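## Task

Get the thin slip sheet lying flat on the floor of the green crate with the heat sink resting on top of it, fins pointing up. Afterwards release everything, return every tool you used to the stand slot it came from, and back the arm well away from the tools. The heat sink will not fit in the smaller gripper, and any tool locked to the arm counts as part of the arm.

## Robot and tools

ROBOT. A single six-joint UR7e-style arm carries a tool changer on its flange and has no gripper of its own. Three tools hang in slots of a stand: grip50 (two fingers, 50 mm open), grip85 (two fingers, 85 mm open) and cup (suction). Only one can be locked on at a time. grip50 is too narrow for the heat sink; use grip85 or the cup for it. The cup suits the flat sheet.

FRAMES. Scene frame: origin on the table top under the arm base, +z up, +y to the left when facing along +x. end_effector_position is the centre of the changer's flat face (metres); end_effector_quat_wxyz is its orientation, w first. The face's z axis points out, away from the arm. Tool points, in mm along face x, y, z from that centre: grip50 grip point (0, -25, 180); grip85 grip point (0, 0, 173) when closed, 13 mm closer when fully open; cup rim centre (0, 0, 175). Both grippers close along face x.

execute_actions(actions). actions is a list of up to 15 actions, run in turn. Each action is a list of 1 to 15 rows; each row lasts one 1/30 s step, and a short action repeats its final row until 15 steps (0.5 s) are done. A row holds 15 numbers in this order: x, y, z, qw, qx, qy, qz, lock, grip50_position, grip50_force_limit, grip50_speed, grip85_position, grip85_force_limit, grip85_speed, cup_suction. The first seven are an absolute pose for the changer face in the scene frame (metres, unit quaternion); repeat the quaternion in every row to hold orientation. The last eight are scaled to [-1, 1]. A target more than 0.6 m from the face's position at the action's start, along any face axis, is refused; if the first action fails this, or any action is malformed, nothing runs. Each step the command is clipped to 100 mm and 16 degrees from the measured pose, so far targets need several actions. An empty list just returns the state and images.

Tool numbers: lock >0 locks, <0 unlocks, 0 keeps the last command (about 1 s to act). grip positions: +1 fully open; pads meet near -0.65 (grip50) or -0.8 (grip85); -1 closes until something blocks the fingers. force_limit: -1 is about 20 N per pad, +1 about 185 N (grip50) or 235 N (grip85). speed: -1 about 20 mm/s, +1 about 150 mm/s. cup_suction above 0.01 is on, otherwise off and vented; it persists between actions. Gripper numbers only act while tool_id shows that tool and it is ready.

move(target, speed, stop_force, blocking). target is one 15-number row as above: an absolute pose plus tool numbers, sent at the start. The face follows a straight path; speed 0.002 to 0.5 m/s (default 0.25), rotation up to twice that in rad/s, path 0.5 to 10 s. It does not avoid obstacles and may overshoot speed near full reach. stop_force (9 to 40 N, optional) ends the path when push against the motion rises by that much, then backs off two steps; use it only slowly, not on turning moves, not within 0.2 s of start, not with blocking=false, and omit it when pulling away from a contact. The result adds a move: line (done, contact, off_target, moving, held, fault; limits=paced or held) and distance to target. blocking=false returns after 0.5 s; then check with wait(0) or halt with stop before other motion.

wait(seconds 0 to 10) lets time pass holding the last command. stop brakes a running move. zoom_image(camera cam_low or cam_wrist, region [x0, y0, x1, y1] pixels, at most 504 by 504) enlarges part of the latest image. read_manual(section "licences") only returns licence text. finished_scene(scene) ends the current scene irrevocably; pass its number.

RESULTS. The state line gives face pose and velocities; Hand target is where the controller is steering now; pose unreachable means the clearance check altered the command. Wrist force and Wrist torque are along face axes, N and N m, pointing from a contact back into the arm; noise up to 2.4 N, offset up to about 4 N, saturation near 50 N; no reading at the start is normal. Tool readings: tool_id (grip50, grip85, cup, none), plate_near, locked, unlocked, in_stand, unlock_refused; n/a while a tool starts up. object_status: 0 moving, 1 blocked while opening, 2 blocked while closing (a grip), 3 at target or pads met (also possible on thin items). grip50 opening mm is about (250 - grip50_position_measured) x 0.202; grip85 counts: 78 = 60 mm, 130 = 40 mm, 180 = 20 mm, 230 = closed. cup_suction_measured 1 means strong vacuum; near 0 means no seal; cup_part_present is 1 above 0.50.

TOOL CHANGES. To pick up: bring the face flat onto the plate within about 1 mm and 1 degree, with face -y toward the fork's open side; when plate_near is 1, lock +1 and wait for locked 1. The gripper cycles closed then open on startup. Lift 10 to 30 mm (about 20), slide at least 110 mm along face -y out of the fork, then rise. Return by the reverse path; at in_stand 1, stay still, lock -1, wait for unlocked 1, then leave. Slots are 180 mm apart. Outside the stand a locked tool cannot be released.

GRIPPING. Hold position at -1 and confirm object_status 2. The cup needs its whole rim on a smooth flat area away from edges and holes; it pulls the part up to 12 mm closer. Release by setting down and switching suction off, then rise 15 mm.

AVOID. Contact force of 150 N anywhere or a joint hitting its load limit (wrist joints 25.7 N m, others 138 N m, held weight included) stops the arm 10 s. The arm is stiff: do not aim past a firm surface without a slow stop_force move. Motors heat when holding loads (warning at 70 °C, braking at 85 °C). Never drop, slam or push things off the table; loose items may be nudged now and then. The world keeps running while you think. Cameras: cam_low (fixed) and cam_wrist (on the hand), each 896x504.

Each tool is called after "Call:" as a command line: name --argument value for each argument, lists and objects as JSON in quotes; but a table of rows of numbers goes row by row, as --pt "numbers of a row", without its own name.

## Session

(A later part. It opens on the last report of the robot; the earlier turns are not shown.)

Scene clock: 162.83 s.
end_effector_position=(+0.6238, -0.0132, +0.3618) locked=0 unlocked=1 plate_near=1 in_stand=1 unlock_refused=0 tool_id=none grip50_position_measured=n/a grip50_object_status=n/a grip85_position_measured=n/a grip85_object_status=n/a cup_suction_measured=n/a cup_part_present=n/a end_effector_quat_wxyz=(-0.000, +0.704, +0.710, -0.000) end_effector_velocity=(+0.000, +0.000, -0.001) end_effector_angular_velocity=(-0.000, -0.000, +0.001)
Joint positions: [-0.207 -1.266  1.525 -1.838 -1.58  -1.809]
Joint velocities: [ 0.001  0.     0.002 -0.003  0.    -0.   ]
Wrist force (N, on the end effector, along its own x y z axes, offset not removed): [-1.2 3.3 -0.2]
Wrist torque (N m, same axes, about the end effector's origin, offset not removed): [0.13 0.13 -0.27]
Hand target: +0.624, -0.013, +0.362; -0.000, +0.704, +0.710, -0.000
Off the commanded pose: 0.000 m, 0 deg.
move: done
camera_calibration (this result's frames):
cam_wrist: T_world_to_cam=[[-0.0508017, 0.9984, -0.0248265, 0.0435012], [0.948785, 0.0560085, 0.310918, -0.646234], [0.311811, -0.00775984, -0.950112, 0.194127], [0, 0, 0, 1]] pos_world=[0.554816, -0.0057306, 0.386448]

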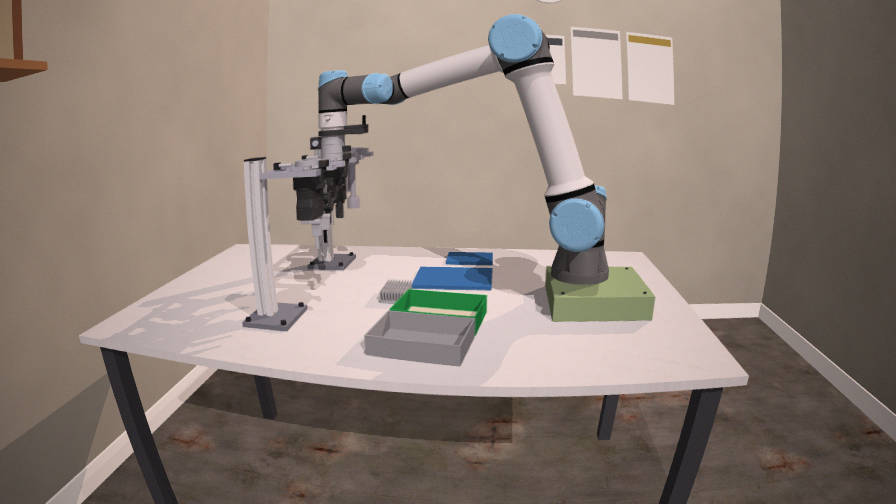

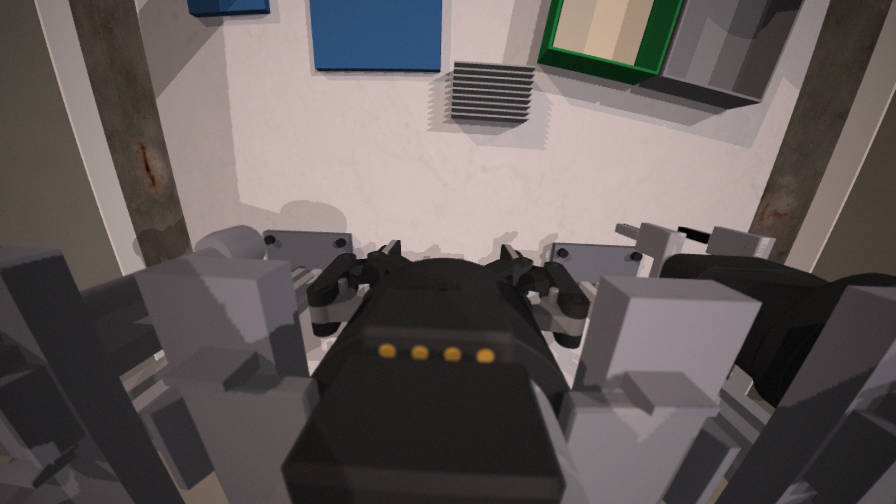

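Call:
execute_actions --actions '[[[0.6238,-0.0132,0.3616,0,0.7040,0.7102,0,1,1,0,0,1,-0.3,-0.5,0]],[[0.6238,-0.0132,0.3616,0,0.7040,0.7102,0,1,1,0,0,1,-0.3,-0.5,0]],[[0.6238,-0.0132,0.3616,0,0.7040,0.7102,0,1,1,0,0,1,-0.3,-0.5,0]]]'

Call:
move --target '[0.6238,-0.0132,0.381,0,0.7040,0.7102,0,0,1,0,0,1,-0.3,-0.5,0]' --speed 0.03

Call:
move --target '[0.47,-0.0145,0.381,0,0.7040,0.7102,0,0,1,0,0,1,-0.3,-0.5,0]' --speed 0.1

Call:
move --target '[0.46,0.03,0.27,0,1,0,0,0,1,0,0,1,-0.3,-0.5,0]' --speed 0.2

Scene clock: 178.47 s.
end_effector_position=(+0.6238, -0.0132, +0.3616) locked=1 unlocked=0 plate_near=1 in_stand=1 unlock_refused=0 tool_id=grip85 grip50_position_measured=n/a grip50_object_status=n/a grip85_position_measured=n/a grip85_object_status=n/a cup_suction_measured=n/a cup_part_present=n/a end_effector_quat_wxyz=(+0.000, +0.704, +0.710, +0.000) end_effector_velocity=(-0.000, +0.001, +0.001) end_effector_angular_velocity=(-0.002, -0.001, -0.000)
Joint positions: [-0.207 -1.265  1.525 -1.839 -1.58  -1.809]
Joint velocities: [ 0.001 -0.002  0.     0.    -0.001  0.001]
Wrist force (N, on the end effector, along its own x y z axes, offset not removed): [-0.2 0.4 -14.8]
Wrist torque (N m, same axes, about the end effector's origin, offset not removed): [-0.14 0.70 -0.01]
Hand target: +0.624, -0.013, +0.362; +0.000, +0.704, +0.710, +0.000
Off the commanded pose: 0.000 m, 0 deg.
camera_calibration (this result's frames):
cam_wrist: T_world_to_cam=[[-0.0508016, 0.9984, -0.0248401, 0.0435025], [0.94877, 0.056013, 0.310963, -0.646178], [0.311857, -0.00777018, -0.950097, 0.193909], [0, 0, 0, 1]] pos_world=[0.554813, -0.00573183, 0.386251]

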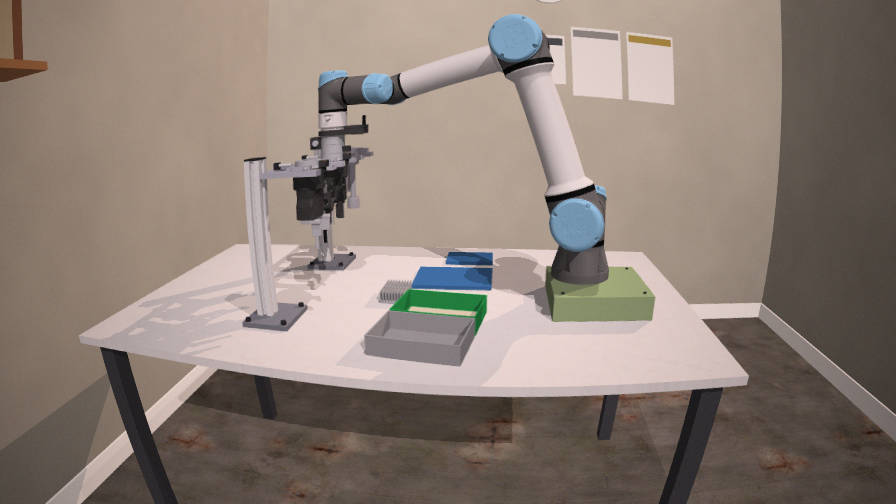

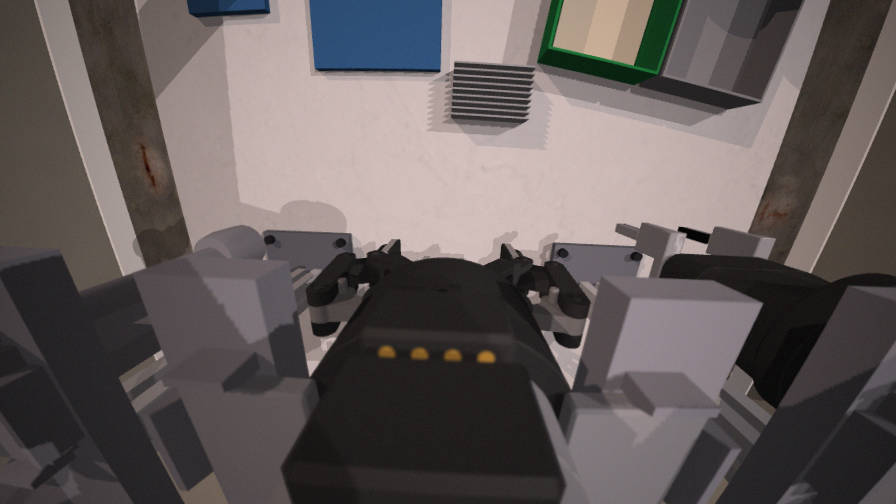

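Scene clock: 179.43 s.
end_effector_position=(+0.6238, -0.0132, +0.3809) locked=1 unlocked=0 plate_near=1 in_stand=0 unlock_refused=0 tool_id=grip85 grip50_position_measured=n/a grip50_object_status=n/a grip85_position_measured=n/a grip85_object_status=n/a cup_suction_measured=n/a cup_part_present=n/a end_effector_quat_wxyz=(+0.000, +0.704, +0.710, +0.000) end_effector_velocity=(+0.000, -0.000, +0.001) end_effector_angular_velocity=(-0.001, +0.001, +0.000)
Joint positions: [-0.207 -1.276  1.489 -1.792 -1.58  -1.808]
Joint velocities: [ 0.    -0.    -0.003  0.004 -0.001 -0.   ]
Wrist force (N, on the end effector, along its own x y z axes, offset not removed): [-1.2 3.9 -1.5]
Wrist torque (N m, same axes, about the end effector's origin, offset not removed): [0.18 0.02 0.06]
Hand target: +0.624, -0.013, +0.381; +0.000, +0.704, +0.710, +0.000
Off the commanded pose: 0.000 m, 0 deg.
move: done
camera_calibration (this result's frames):
cam_wrist: T_world_to_cam=[[-0.0508008, 0.9984, -0.0248272, 0.0439672], [0.948781, 0.056008, 0.31093, -0.65214], [0.311823, -0.00776006, -0.950109, 0.212243], [0, 0, 0, 1]] pos_world=[0.554789, -0.00572481, 0.405515]

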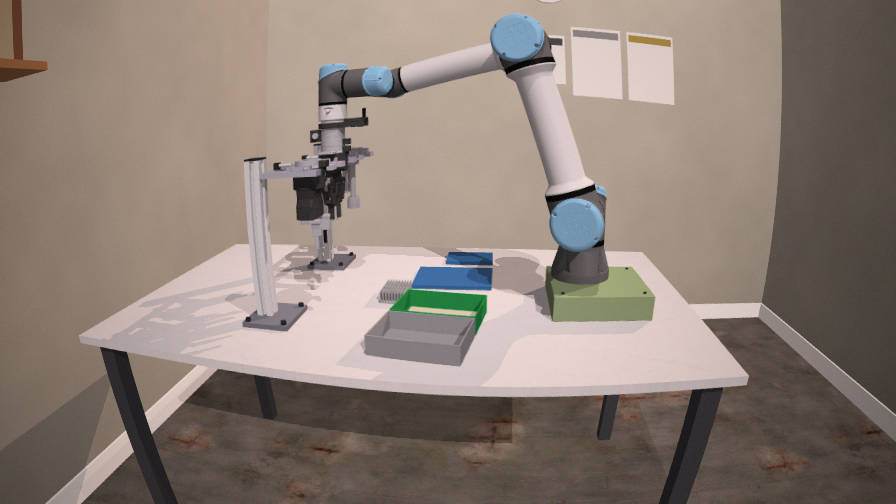

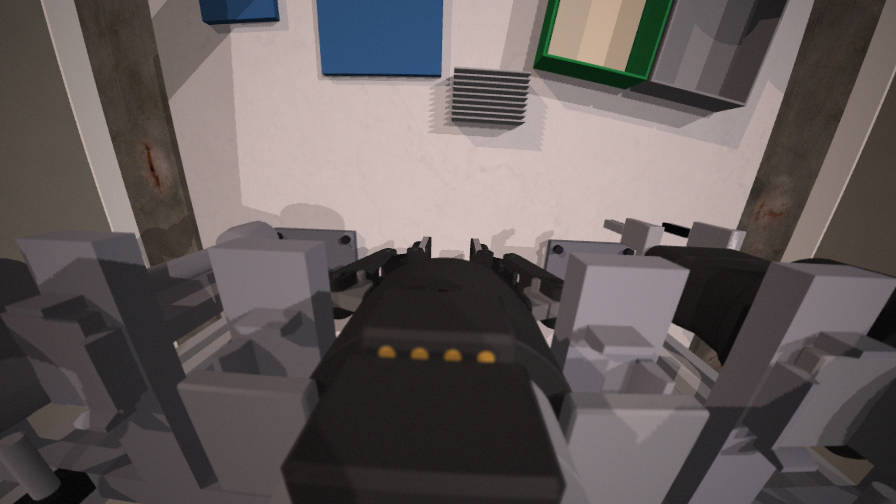

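Scene clock: 181.43 s.
end_effector_position=(+0.4702, -0.0144, +0.3808) locked=1 unlocked=0 plate_near=1 in_stand=0 unlock_refused=0 tool_id=grip85 grip50_position_measured=n/a grip50_object_status=n/a grip85_position_measured=n/a grip85_object_status=n/a cup_suction_measured=n/a cup_part_present=n/a end_effector_quat_wxyz=(+0.000, +0.704, +0.710, -0.000) end_effector_velocity=(-0.002, -0.000, +0.001) end_effector_angular_velocity=(-0.000, -0.003, +0.002)
Joint positions: [-0.286 -1.643  1.904 -1.841 -1.58  -1.888]
Joint velocities: [-0.002 -0.006  0.004 -0.     0.    -0.004]
Wrist force (N, on the end effector, along its own x y z axes, offset not removed): [0.2 -1.3 -4.4]
Wrist torque (N m, same axes, about the end effector's origin, offset not removed): [-0.22 -0.06 0.04]
Hand target: +0.470, -0.014, +0.381; +0.000, +0.704, +0.710, -0.000
Off the commanded pose: 0.000 m, 0 deg.
move: done
camera_calibration (this result's frames):
cam_wrist: T_world_to_cam=[[-0.0507971, 0.998396, -0.0250184, 0.0374443], [0.948768, 0.0560643, 0.310961, -0.506306], [0.311865, -0.00794072, -0.950093, 0.260041], [0, 0, 0, 1]] pos_world=[0.401171, -0.00693366, 0.405442]

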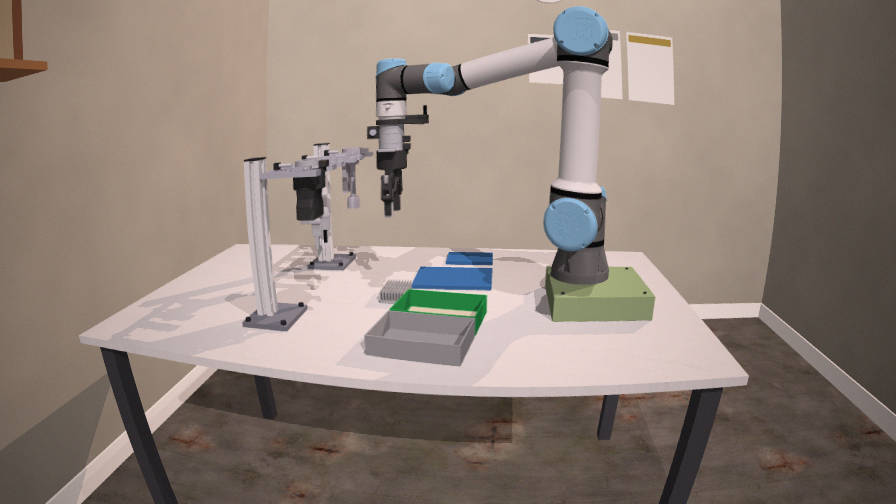

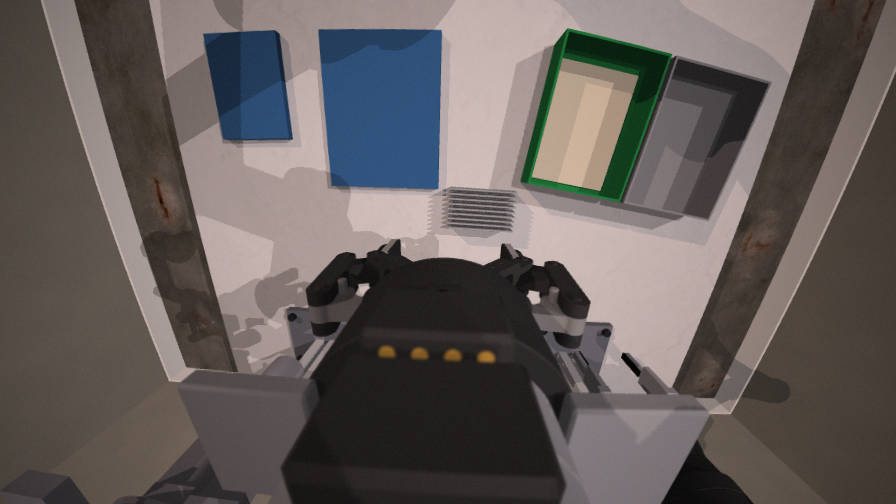

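Scene clock: 185.80 s.
end_effector_position=(+0.4601, +0.0300, +0.2701) locked=1 unlocked=0 plate_near=1 in_stand=0 unlock_refused=0 tool_id=grip85 grip50_position_measured=n/a grip50_object_status=n/a grip85_position_measured=3 grip85_object_status=3 cup_suction_measured=n/a cup_part_present=n/a end_effector_quat_wxyz=(-0.000, +1.000, +0.001, -0.000) end_effector_velocity=(-0.000, +0.001, -0.000) end_effector_angular_velocity=(-0.000, -0.001, -0.010)
Joint positions: [-0.198 -1.546  2.121 -2.154 -1.58  -0.221]
Joint velocities: [ 0.002  0.     0.001 -0.003 -0.     0.011]
Wrist force (N, on the end effector, along its own x y z axes, offset not removed): [-2.2 0.3 -2.1]
Wrist torque (N m, same axes, about the end effector's origin, offset not removed): [-0.12 0.27 -0.05]
Hand target: +0.460, +0.030, +0.270; -0.000, +1.000, +0.000, -0.000
Off the commanded pose: 0.000 m, 0 deg.
move: done
camera_calibration (this result's frames):
cam_wrist: T_world_to_cam=[[0.998762, 0.0430673, -0.0249048, -0.464416], [0.04868, -0.94927, 0.310671, -0.0204963], [-0.0102616, -0.311499, -0.950191, 0.315686], [0, 0, 0, 1]] pos_world=[0.468078, 0.0988804, 0.294764]

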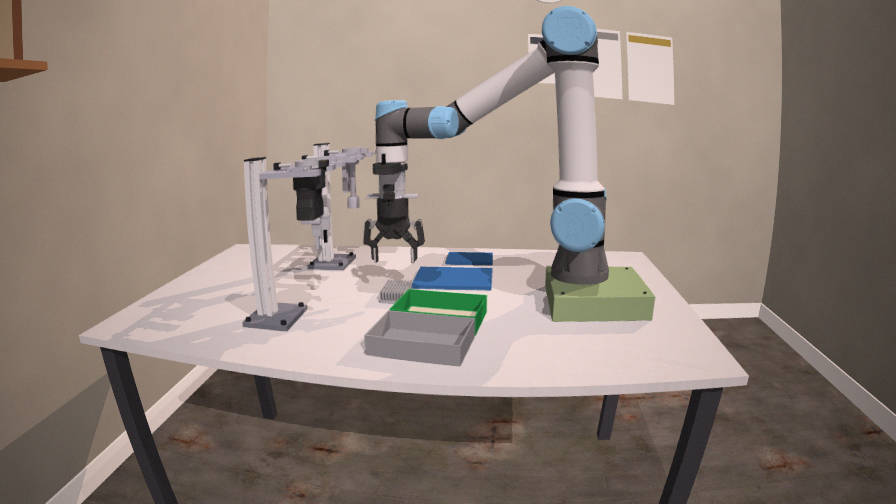

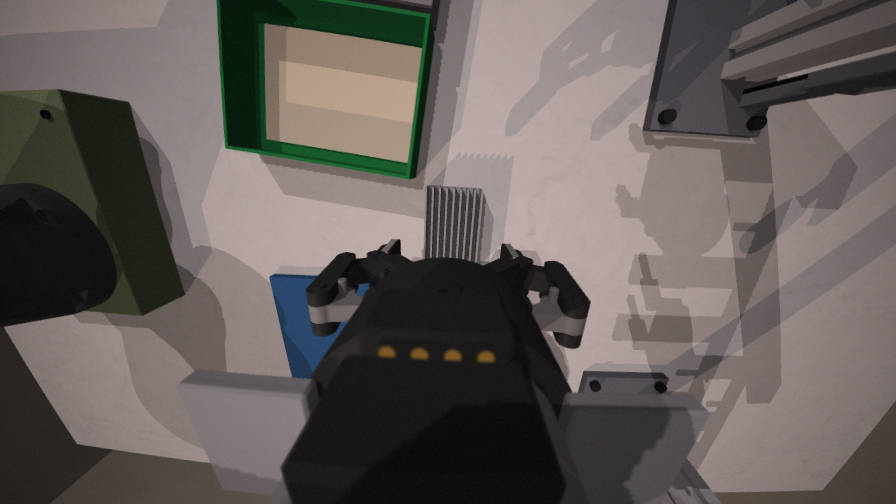

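Call:
move --target '[0.46,0.03,0.194,0,1,0,0,0,1,0,0,1,-0.3,-0.5,0]' --speed 0.05

Call:
move --target '[0.46,0.03,0.194,0,1,0,0,0,1,0,0,-1,-0.3,-0.5,0]'

Call:
move --target '[0.46,0.03,0.29,0,1,0,0,0,1,0,0,-1,-0.3,-0.5,0]' --speed 0.08

Call:
move --target '[0.335,0.17,0.29,0,0.9982,-0.06,0,0,1,0,0,-1,-0.3,-0.5,0]' --speed 0.12

Scene clock: 191.83 s.
end_effector_position=(+0.4600, +0.0300, +0.1942) locked=1 unlocked=0 plate_near=1 in_stand=0 unlock_refused=0 tool_id=grip85 grip50_position_measured=n/a grip50_object_status=n/a grip85_position_measured=3 grip85_object_status=3 cup_suction_measured=n/a cup_part_present=n/a end_effector_quat_wxyz=(-0.000, +1.000, -0.000, -0.000) end_effector_velocity=(+0.000, +0.001, -0.001) end_effector_angular_velocity=(+0.002, -0.001, +0.000)
Joint positions: [-0.2   -1.408  2.216 -2.387 -1.581 -0.222]
Joint velocities: [ 0.001  0.003  0.002 -0.005  0.003  0.   ]
Wrist force (N, on the end effector, along its own x y z axes, offset not removed): [-3.7 1.1 -3.6]
Wrist torque (N m, same axes, about the end effector's origin, offset not removed): [-0.05 0.19 -0.10]
Hand target: +0.460, +0.030, +0.194; +0.000, +1.000, +0.000, -0.000
Off the commanded pose: 0.000 m, 0 deg.
move: done
camera_calibration (this result's frames):
cam_wrist: T_world_to_cam=[[0.998807, 0.0420455, -0.024841, -0.466283], [0.0476917, -0.949238, 0.310921, 0.00351962], [-0.0105071, -0.311735, -0.950111, 0.243694], [0, 0, 0, 1]] pos_world=[0.468119, 0.0989141, 0.21886]

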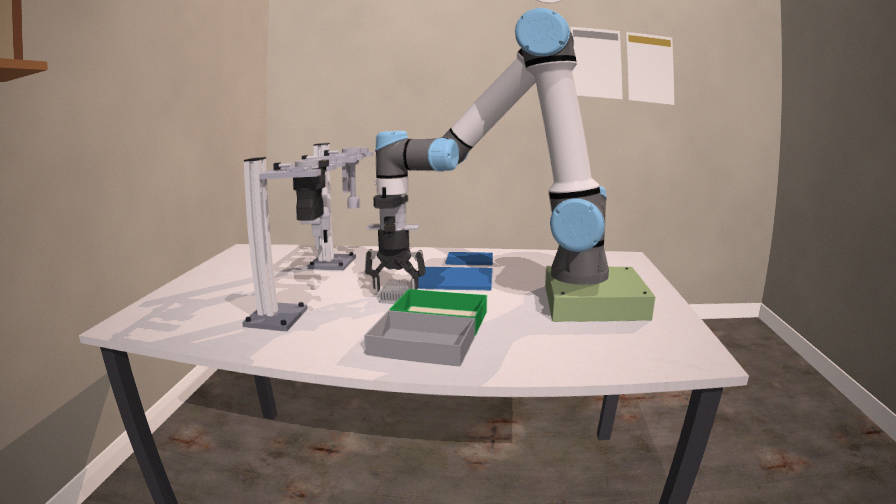

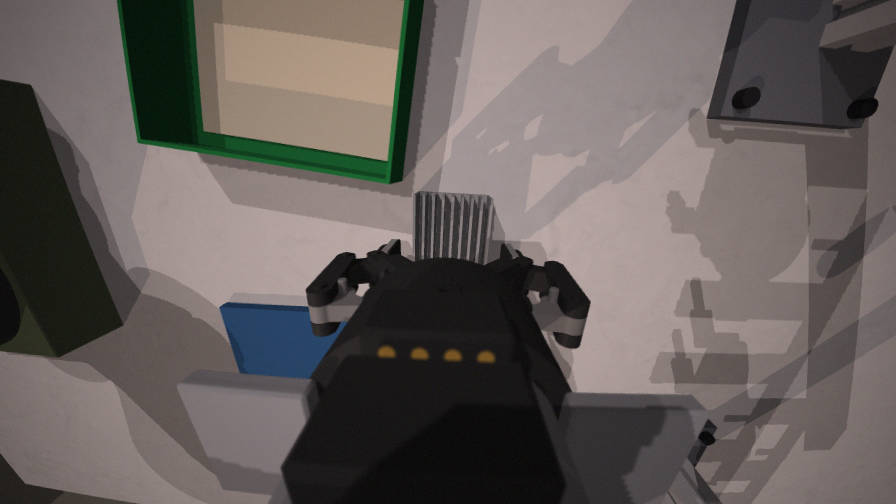

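Scene clock: 192.70 s.
end_effector_position=(+0.4600, +0.0300, +0.1940) locked=1 unlocked=0 plate_near=1 in_stand=0 unlock_refused=0 tool_id=grip85 grip50_position_measured=n/a grip50_object_status=n/a grip85_position_measured=80 grip85_object_status=2 cup_suction_measured=n/a cup_part_present=n/a end_effector_quat_wxyz=(+0.000, +1.000, -0.000, +0.000) end_effector_velocity=(-0.000, +0.000, +0.000) end_effector_angular_velocity=(-0.001, +0.000, +0.000)
Joint positions: [-0.2   -1.407  2.216 -2.388 -1.581 -0.222]
Joint velocities: [ 0.001 -0.001 -0.     0.001 -0.001  0.001]
Wrist force (N, on the end effector, along its own x y z axes, offset not removed): [-9.9 0.9 -50.0]
Wrist torque (N m, same axes, about the end effector's origin, offset not removed): [0.49 -1.74 -0.03]
Hand target: +0.460, +0.030, +0.194; +0.000, +1.000, +0.000, +0.000
Off the commanded pose: 0.000 m, 0 deg.
move: done
camera_calibration (this result's frames):
cam_wrist: T_world_to_cam=[[0.99881, 0.0420412, -0.0247219, -0.466288], [0.0476511, -0.949221, 0.31098, 0.00358248], [-0.0103926, -0.311788, -0.950095, 0.243478], [0, 0, 0, 1]] pos_world=[0.468092, 0.0989172, 0.218685]

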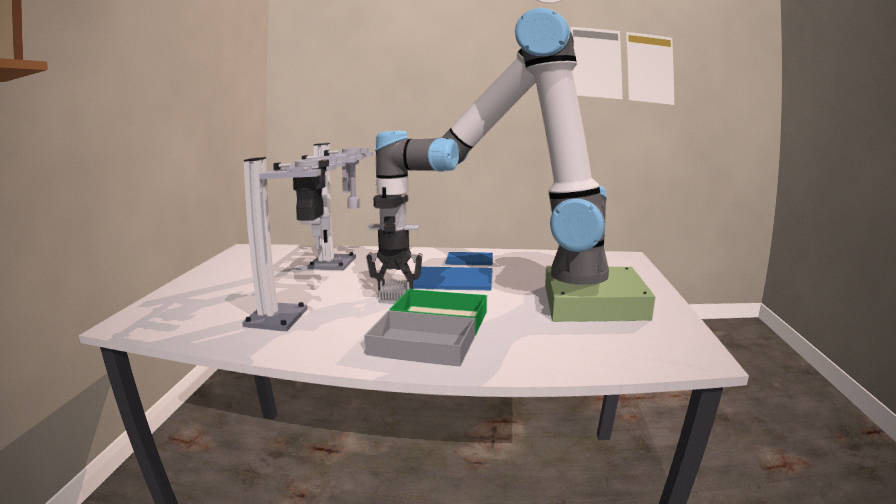

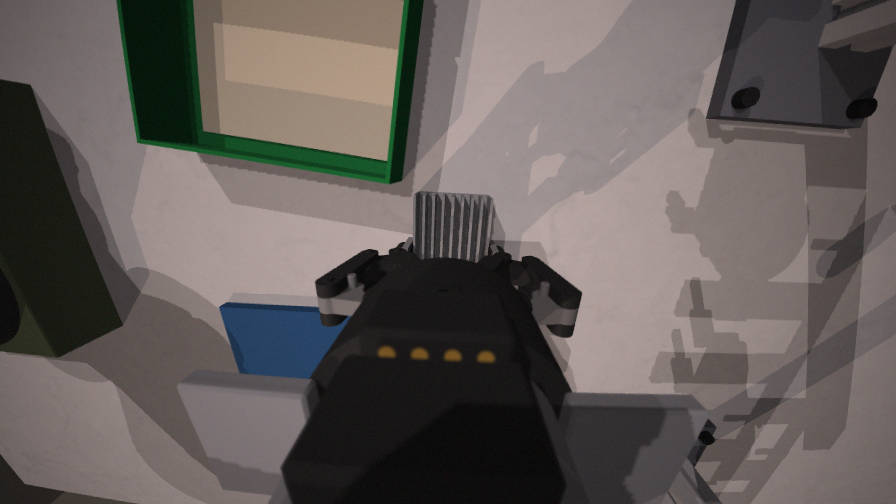

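Scene clock: 194.30 s.
end_effector_position=(+0.4599, +0.0300, +0.2898) locked=1 unlocked=0 plate_near=1 in_stand=0 unlock_refused=0 tool_id=grip85 grip50_position_measured=n/a grip50_object_status=n/a grip85_position_measured=80 grip85_object_status=2 cup_suction_measured=n/a cup_part_present=n/a end_effector_quat_wxyz=(+0.000, +1.000, +0.000, +0.000) end_effector_velocity=(-0.000, -0.001, +0.003) end_effector_angular_velocity=(-0.001, -0.002, -0.001)
Joint positions: [-0.198 -1.575  2.091 -2.096 -1.581 -0.22 ]
Joint velocities: [-0.001 -0.005 -0.003  0.007 -0.    -0.001]
Wrist force (N, on the end effector, along its own x y z axes, offset not removed): [-1.1 1.9 -1.9]
Wrist torque (N m, same axes, about the end effector's origin, offset not removed): [0.11 0.03 0.03]
Hand target: +0.460, +0.030, +0.290; -0.000, +1.000, -0.000, +0.000
Off the commanded pose: 0.000 m, 0 deg.
move: done
camera_calibration (this result's frames):
cam_wrist: T_world_to_cam=[[0.998808, 0.0420465, -0.0248059, -0.463811], [0.0476819, -0.949233, 0.31094, -0.0261689], [-0.0104727, -0.311752, -0.950106, 0.3345], [0, 0, 0, 1]] pos_world=[0.468009, 0.0989421, 0.314442]

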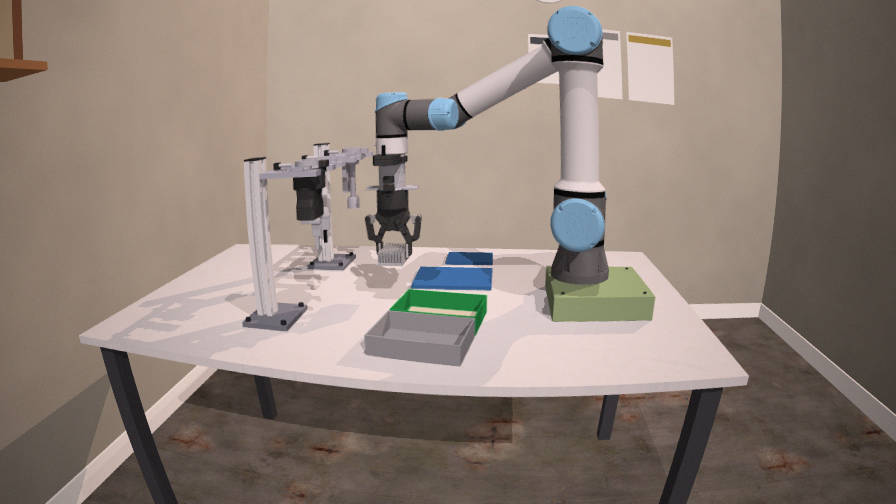

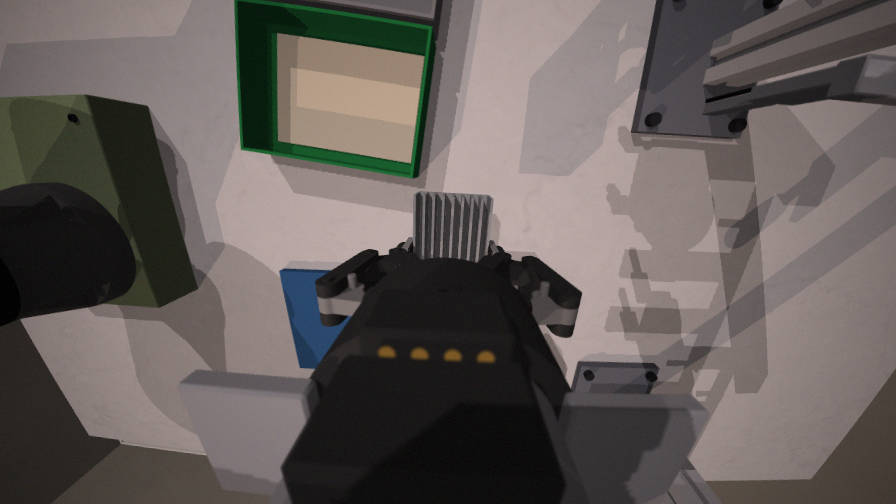

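Scene clock: 196.33 s.
end_effector_position=(+0.3351, +0.1699, +0.2899) locked=1 unlocked=0 plate_near=1 in_stand=0 unlock_refused=0 tool_id=grip85 grip50_position_measured=n/a grip50_object_status=n/a grip85_position_measured=80 grip85_object_status=2 cup_suction_measured=n/a cup_part_present=n/a end_effector_quat_wxyz=(-0.000, +0.998, -0.060, -0.000) end_effector_velocity=(-0.001, +0.002, -0.001) end_effector_angular_velocity=(+0.000, +0.002, -0.001)
Joint positions: [ 0.142 -1.795  2.286 -2.066 -1.582  0.239]
Joint velocities: [0.005 0.001 0.001 0.001 0.001 0.006]
Wrist force (N, on the end effector, along its own x y z axes, offset not removed): [-5.3 2.3 0.6]
Wrist torque (N m, same axes, about the end effector's origin, offset not removed): [0.27 0.26 -0.26]
Hand target: +0.335, +0.170, +0.290; -0.000, +0.998, -0.060, -0.000
Off the commanded pose: 0.000 m, 0 deg.
move: done
camera_calibration (this result's frames):
cam_wrist: T_world_to_cam=[[0.996651, -0.0777514, -0.0253411, -0.323776], [-0.0660954, -0.948356, 0.310245, 0.150711], [-0.0481544, -0.307531, -0.950319, 0.388859], [0, 0, 0, 1]] pos_world=[0.351378, 0.23734, 0.314578]

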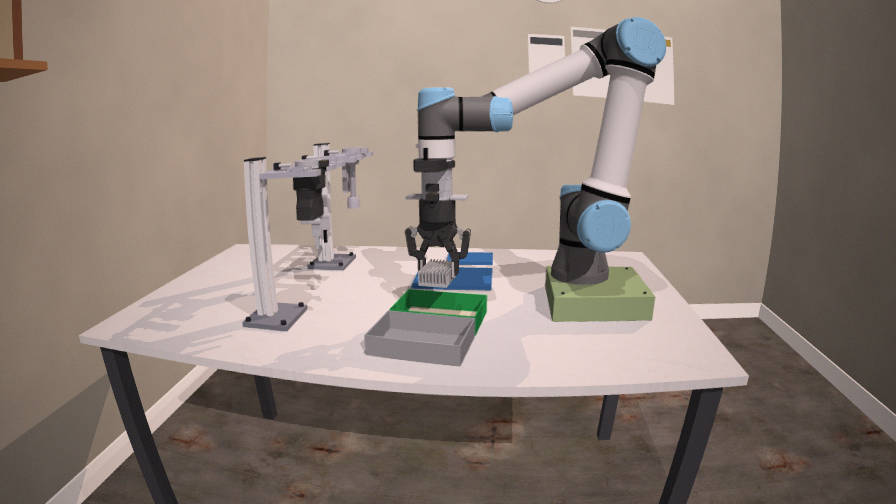

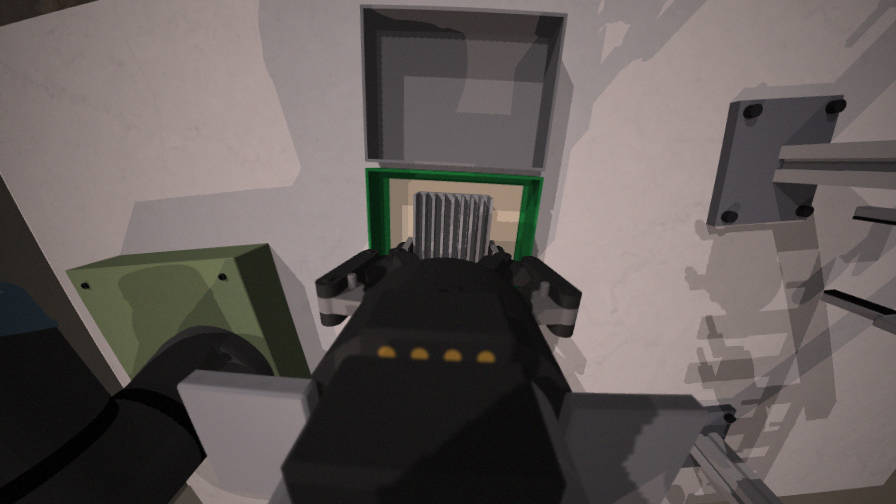

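Call:
move --target '[0.335,0.17,0.208,0,0.9982,-0.06,0,0,1,0,0,-1,-0.3,-0.5,0]' --speed 0.04 --stop_force 12

Call:
move --target '[0.335,0.17,0.19,0,0.9982,-0.06,0,0,1,0,0,-1,-0.3,-0.5,0]' --speed 0.008 --stop_force 10

Scene clock: 201.07 s.
end_effector_position=(+0.3350, +0.1700, +0.2082) locked=1 unlocked=0 plate_near=1 in_stand=0 unlock_refused=0 tool_id=grip85 grip50_position_measured=n/a grip50_object_status=n/a grip85_position_measured=80 grip85_object_status=2 cup_suction_measured=n/a cup_part_present=n/a end_effector_quat_wxyz=(+0.000, +0.998, -0.060, -0.000) end_effector_velocity=(+0.000, +0.000, -0.001) end_effector_angular_velocity=(+0.002, -0.001, -0.000)
Joint positions: [ 0.139 -1.634  2.416 -2.357 -1.583  0.237]
Joint velocities: [-0.001  0.003  0.002 -0.006  0.002 -0.   ]
Wrist force (N, on the end effector, along its own x y z axes, offset not removed): [-5.4 2.0 -1.9]
Wrist torque (N m, same axes, about the end effector's origin, offset not removed): [0.02 0.49 0.11]
Hand target: +0.335, +0.170, +0.208; +0.000, +0.998, -0.060, +0.000
Off the commanded pose: 0.000 m, 0 deg.
move: done
camera_calibration (this result's frames):
cam_wrist: T_world_to_cam=[[0.996652, -0.0779001, -0.0248412, -0.325854], [-0.0663566, -0.948115, 0.310926, 0.176057], [-0.0477735, -0.308237, -0.950109, 0.311201], [0, 0, 0, 1]] pos_world=[0.351313, 0.237462, 0.23284]

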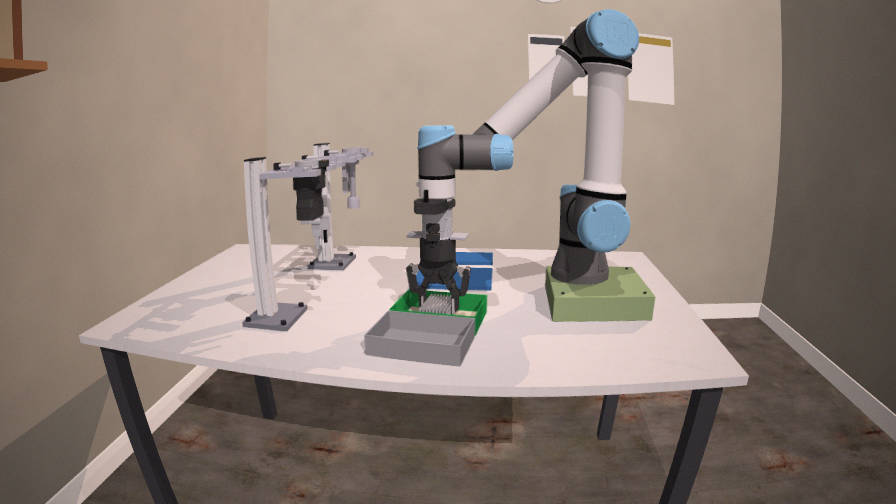

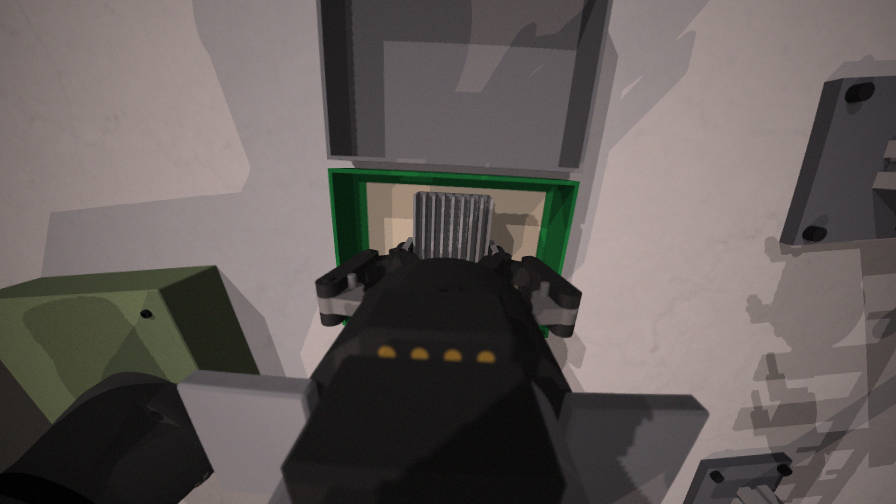

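Scene clock: 202.60 s.
end_effector_position=(+0.3350, +0.1700, +0.1989) locked=1 unlocked=0 plate_near=1 in_stand=0 unlock_refused=0 tool_id=grip85 grip50_position_measured=n/a grip50_object_status=n/a grip85_position_measured=80 grip85_object_status=2 cup_suction_measured=n/a cup_part_present=n/a end_effector_quat_wxyz=(+0.000, +0.998, -0.060, -0.000) end_effector_velocity=(-0.001, -0.000, +0.001) end_effector_angular_velocity=(-0.001, +0.006, -0.001)
Joint positions: [ 0.139 -1.61   2.428 -2.393 -1.583  0.237]
Joint velocities: [ 0.    -0.006 -0.002  0.014 -0.     0.001]
Wrist force (N, on the end effector, along its own x y z axes, offset not removed): [0.5 -2.7 -26.0]
Wrist torque (N m, same axes, about the end effector's origin, offset not removed): [0.15 0.61 0.13]
Hand target: +0.335, +0.170, +0.199; +0.000, +0.998, -0.060, -0.000
Off the commanded pose: 0.009 m, 0 deg.
move: contact
camera_calibration (this result's frames):
cam_wrist: T_world_to_cam=[[0.99665, -0.0778924, -0.0249363, -0.326018], [-0.066319, -0.948111, 0.310946, 0.178923], [-0.0478627, -0.308251, -0.9501, 0.302383], [0, 0, 0, 1]] pos_world=[0.351265, 0.237454, 0.223529]

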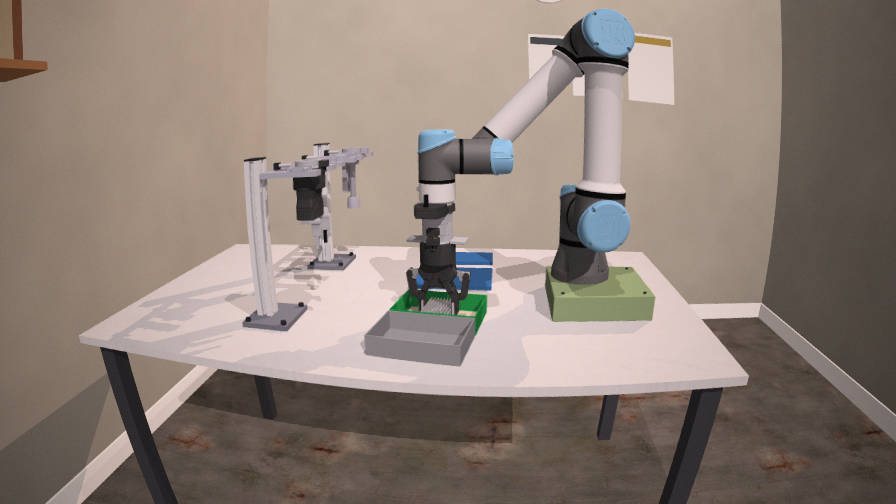

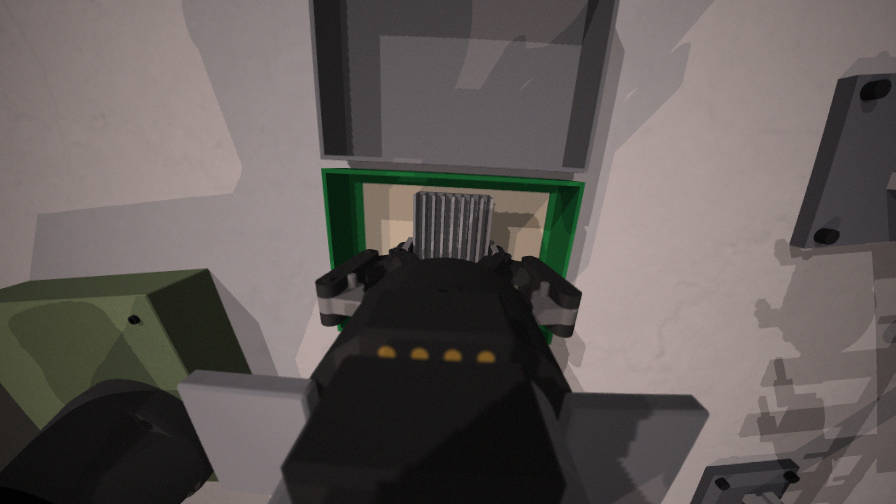

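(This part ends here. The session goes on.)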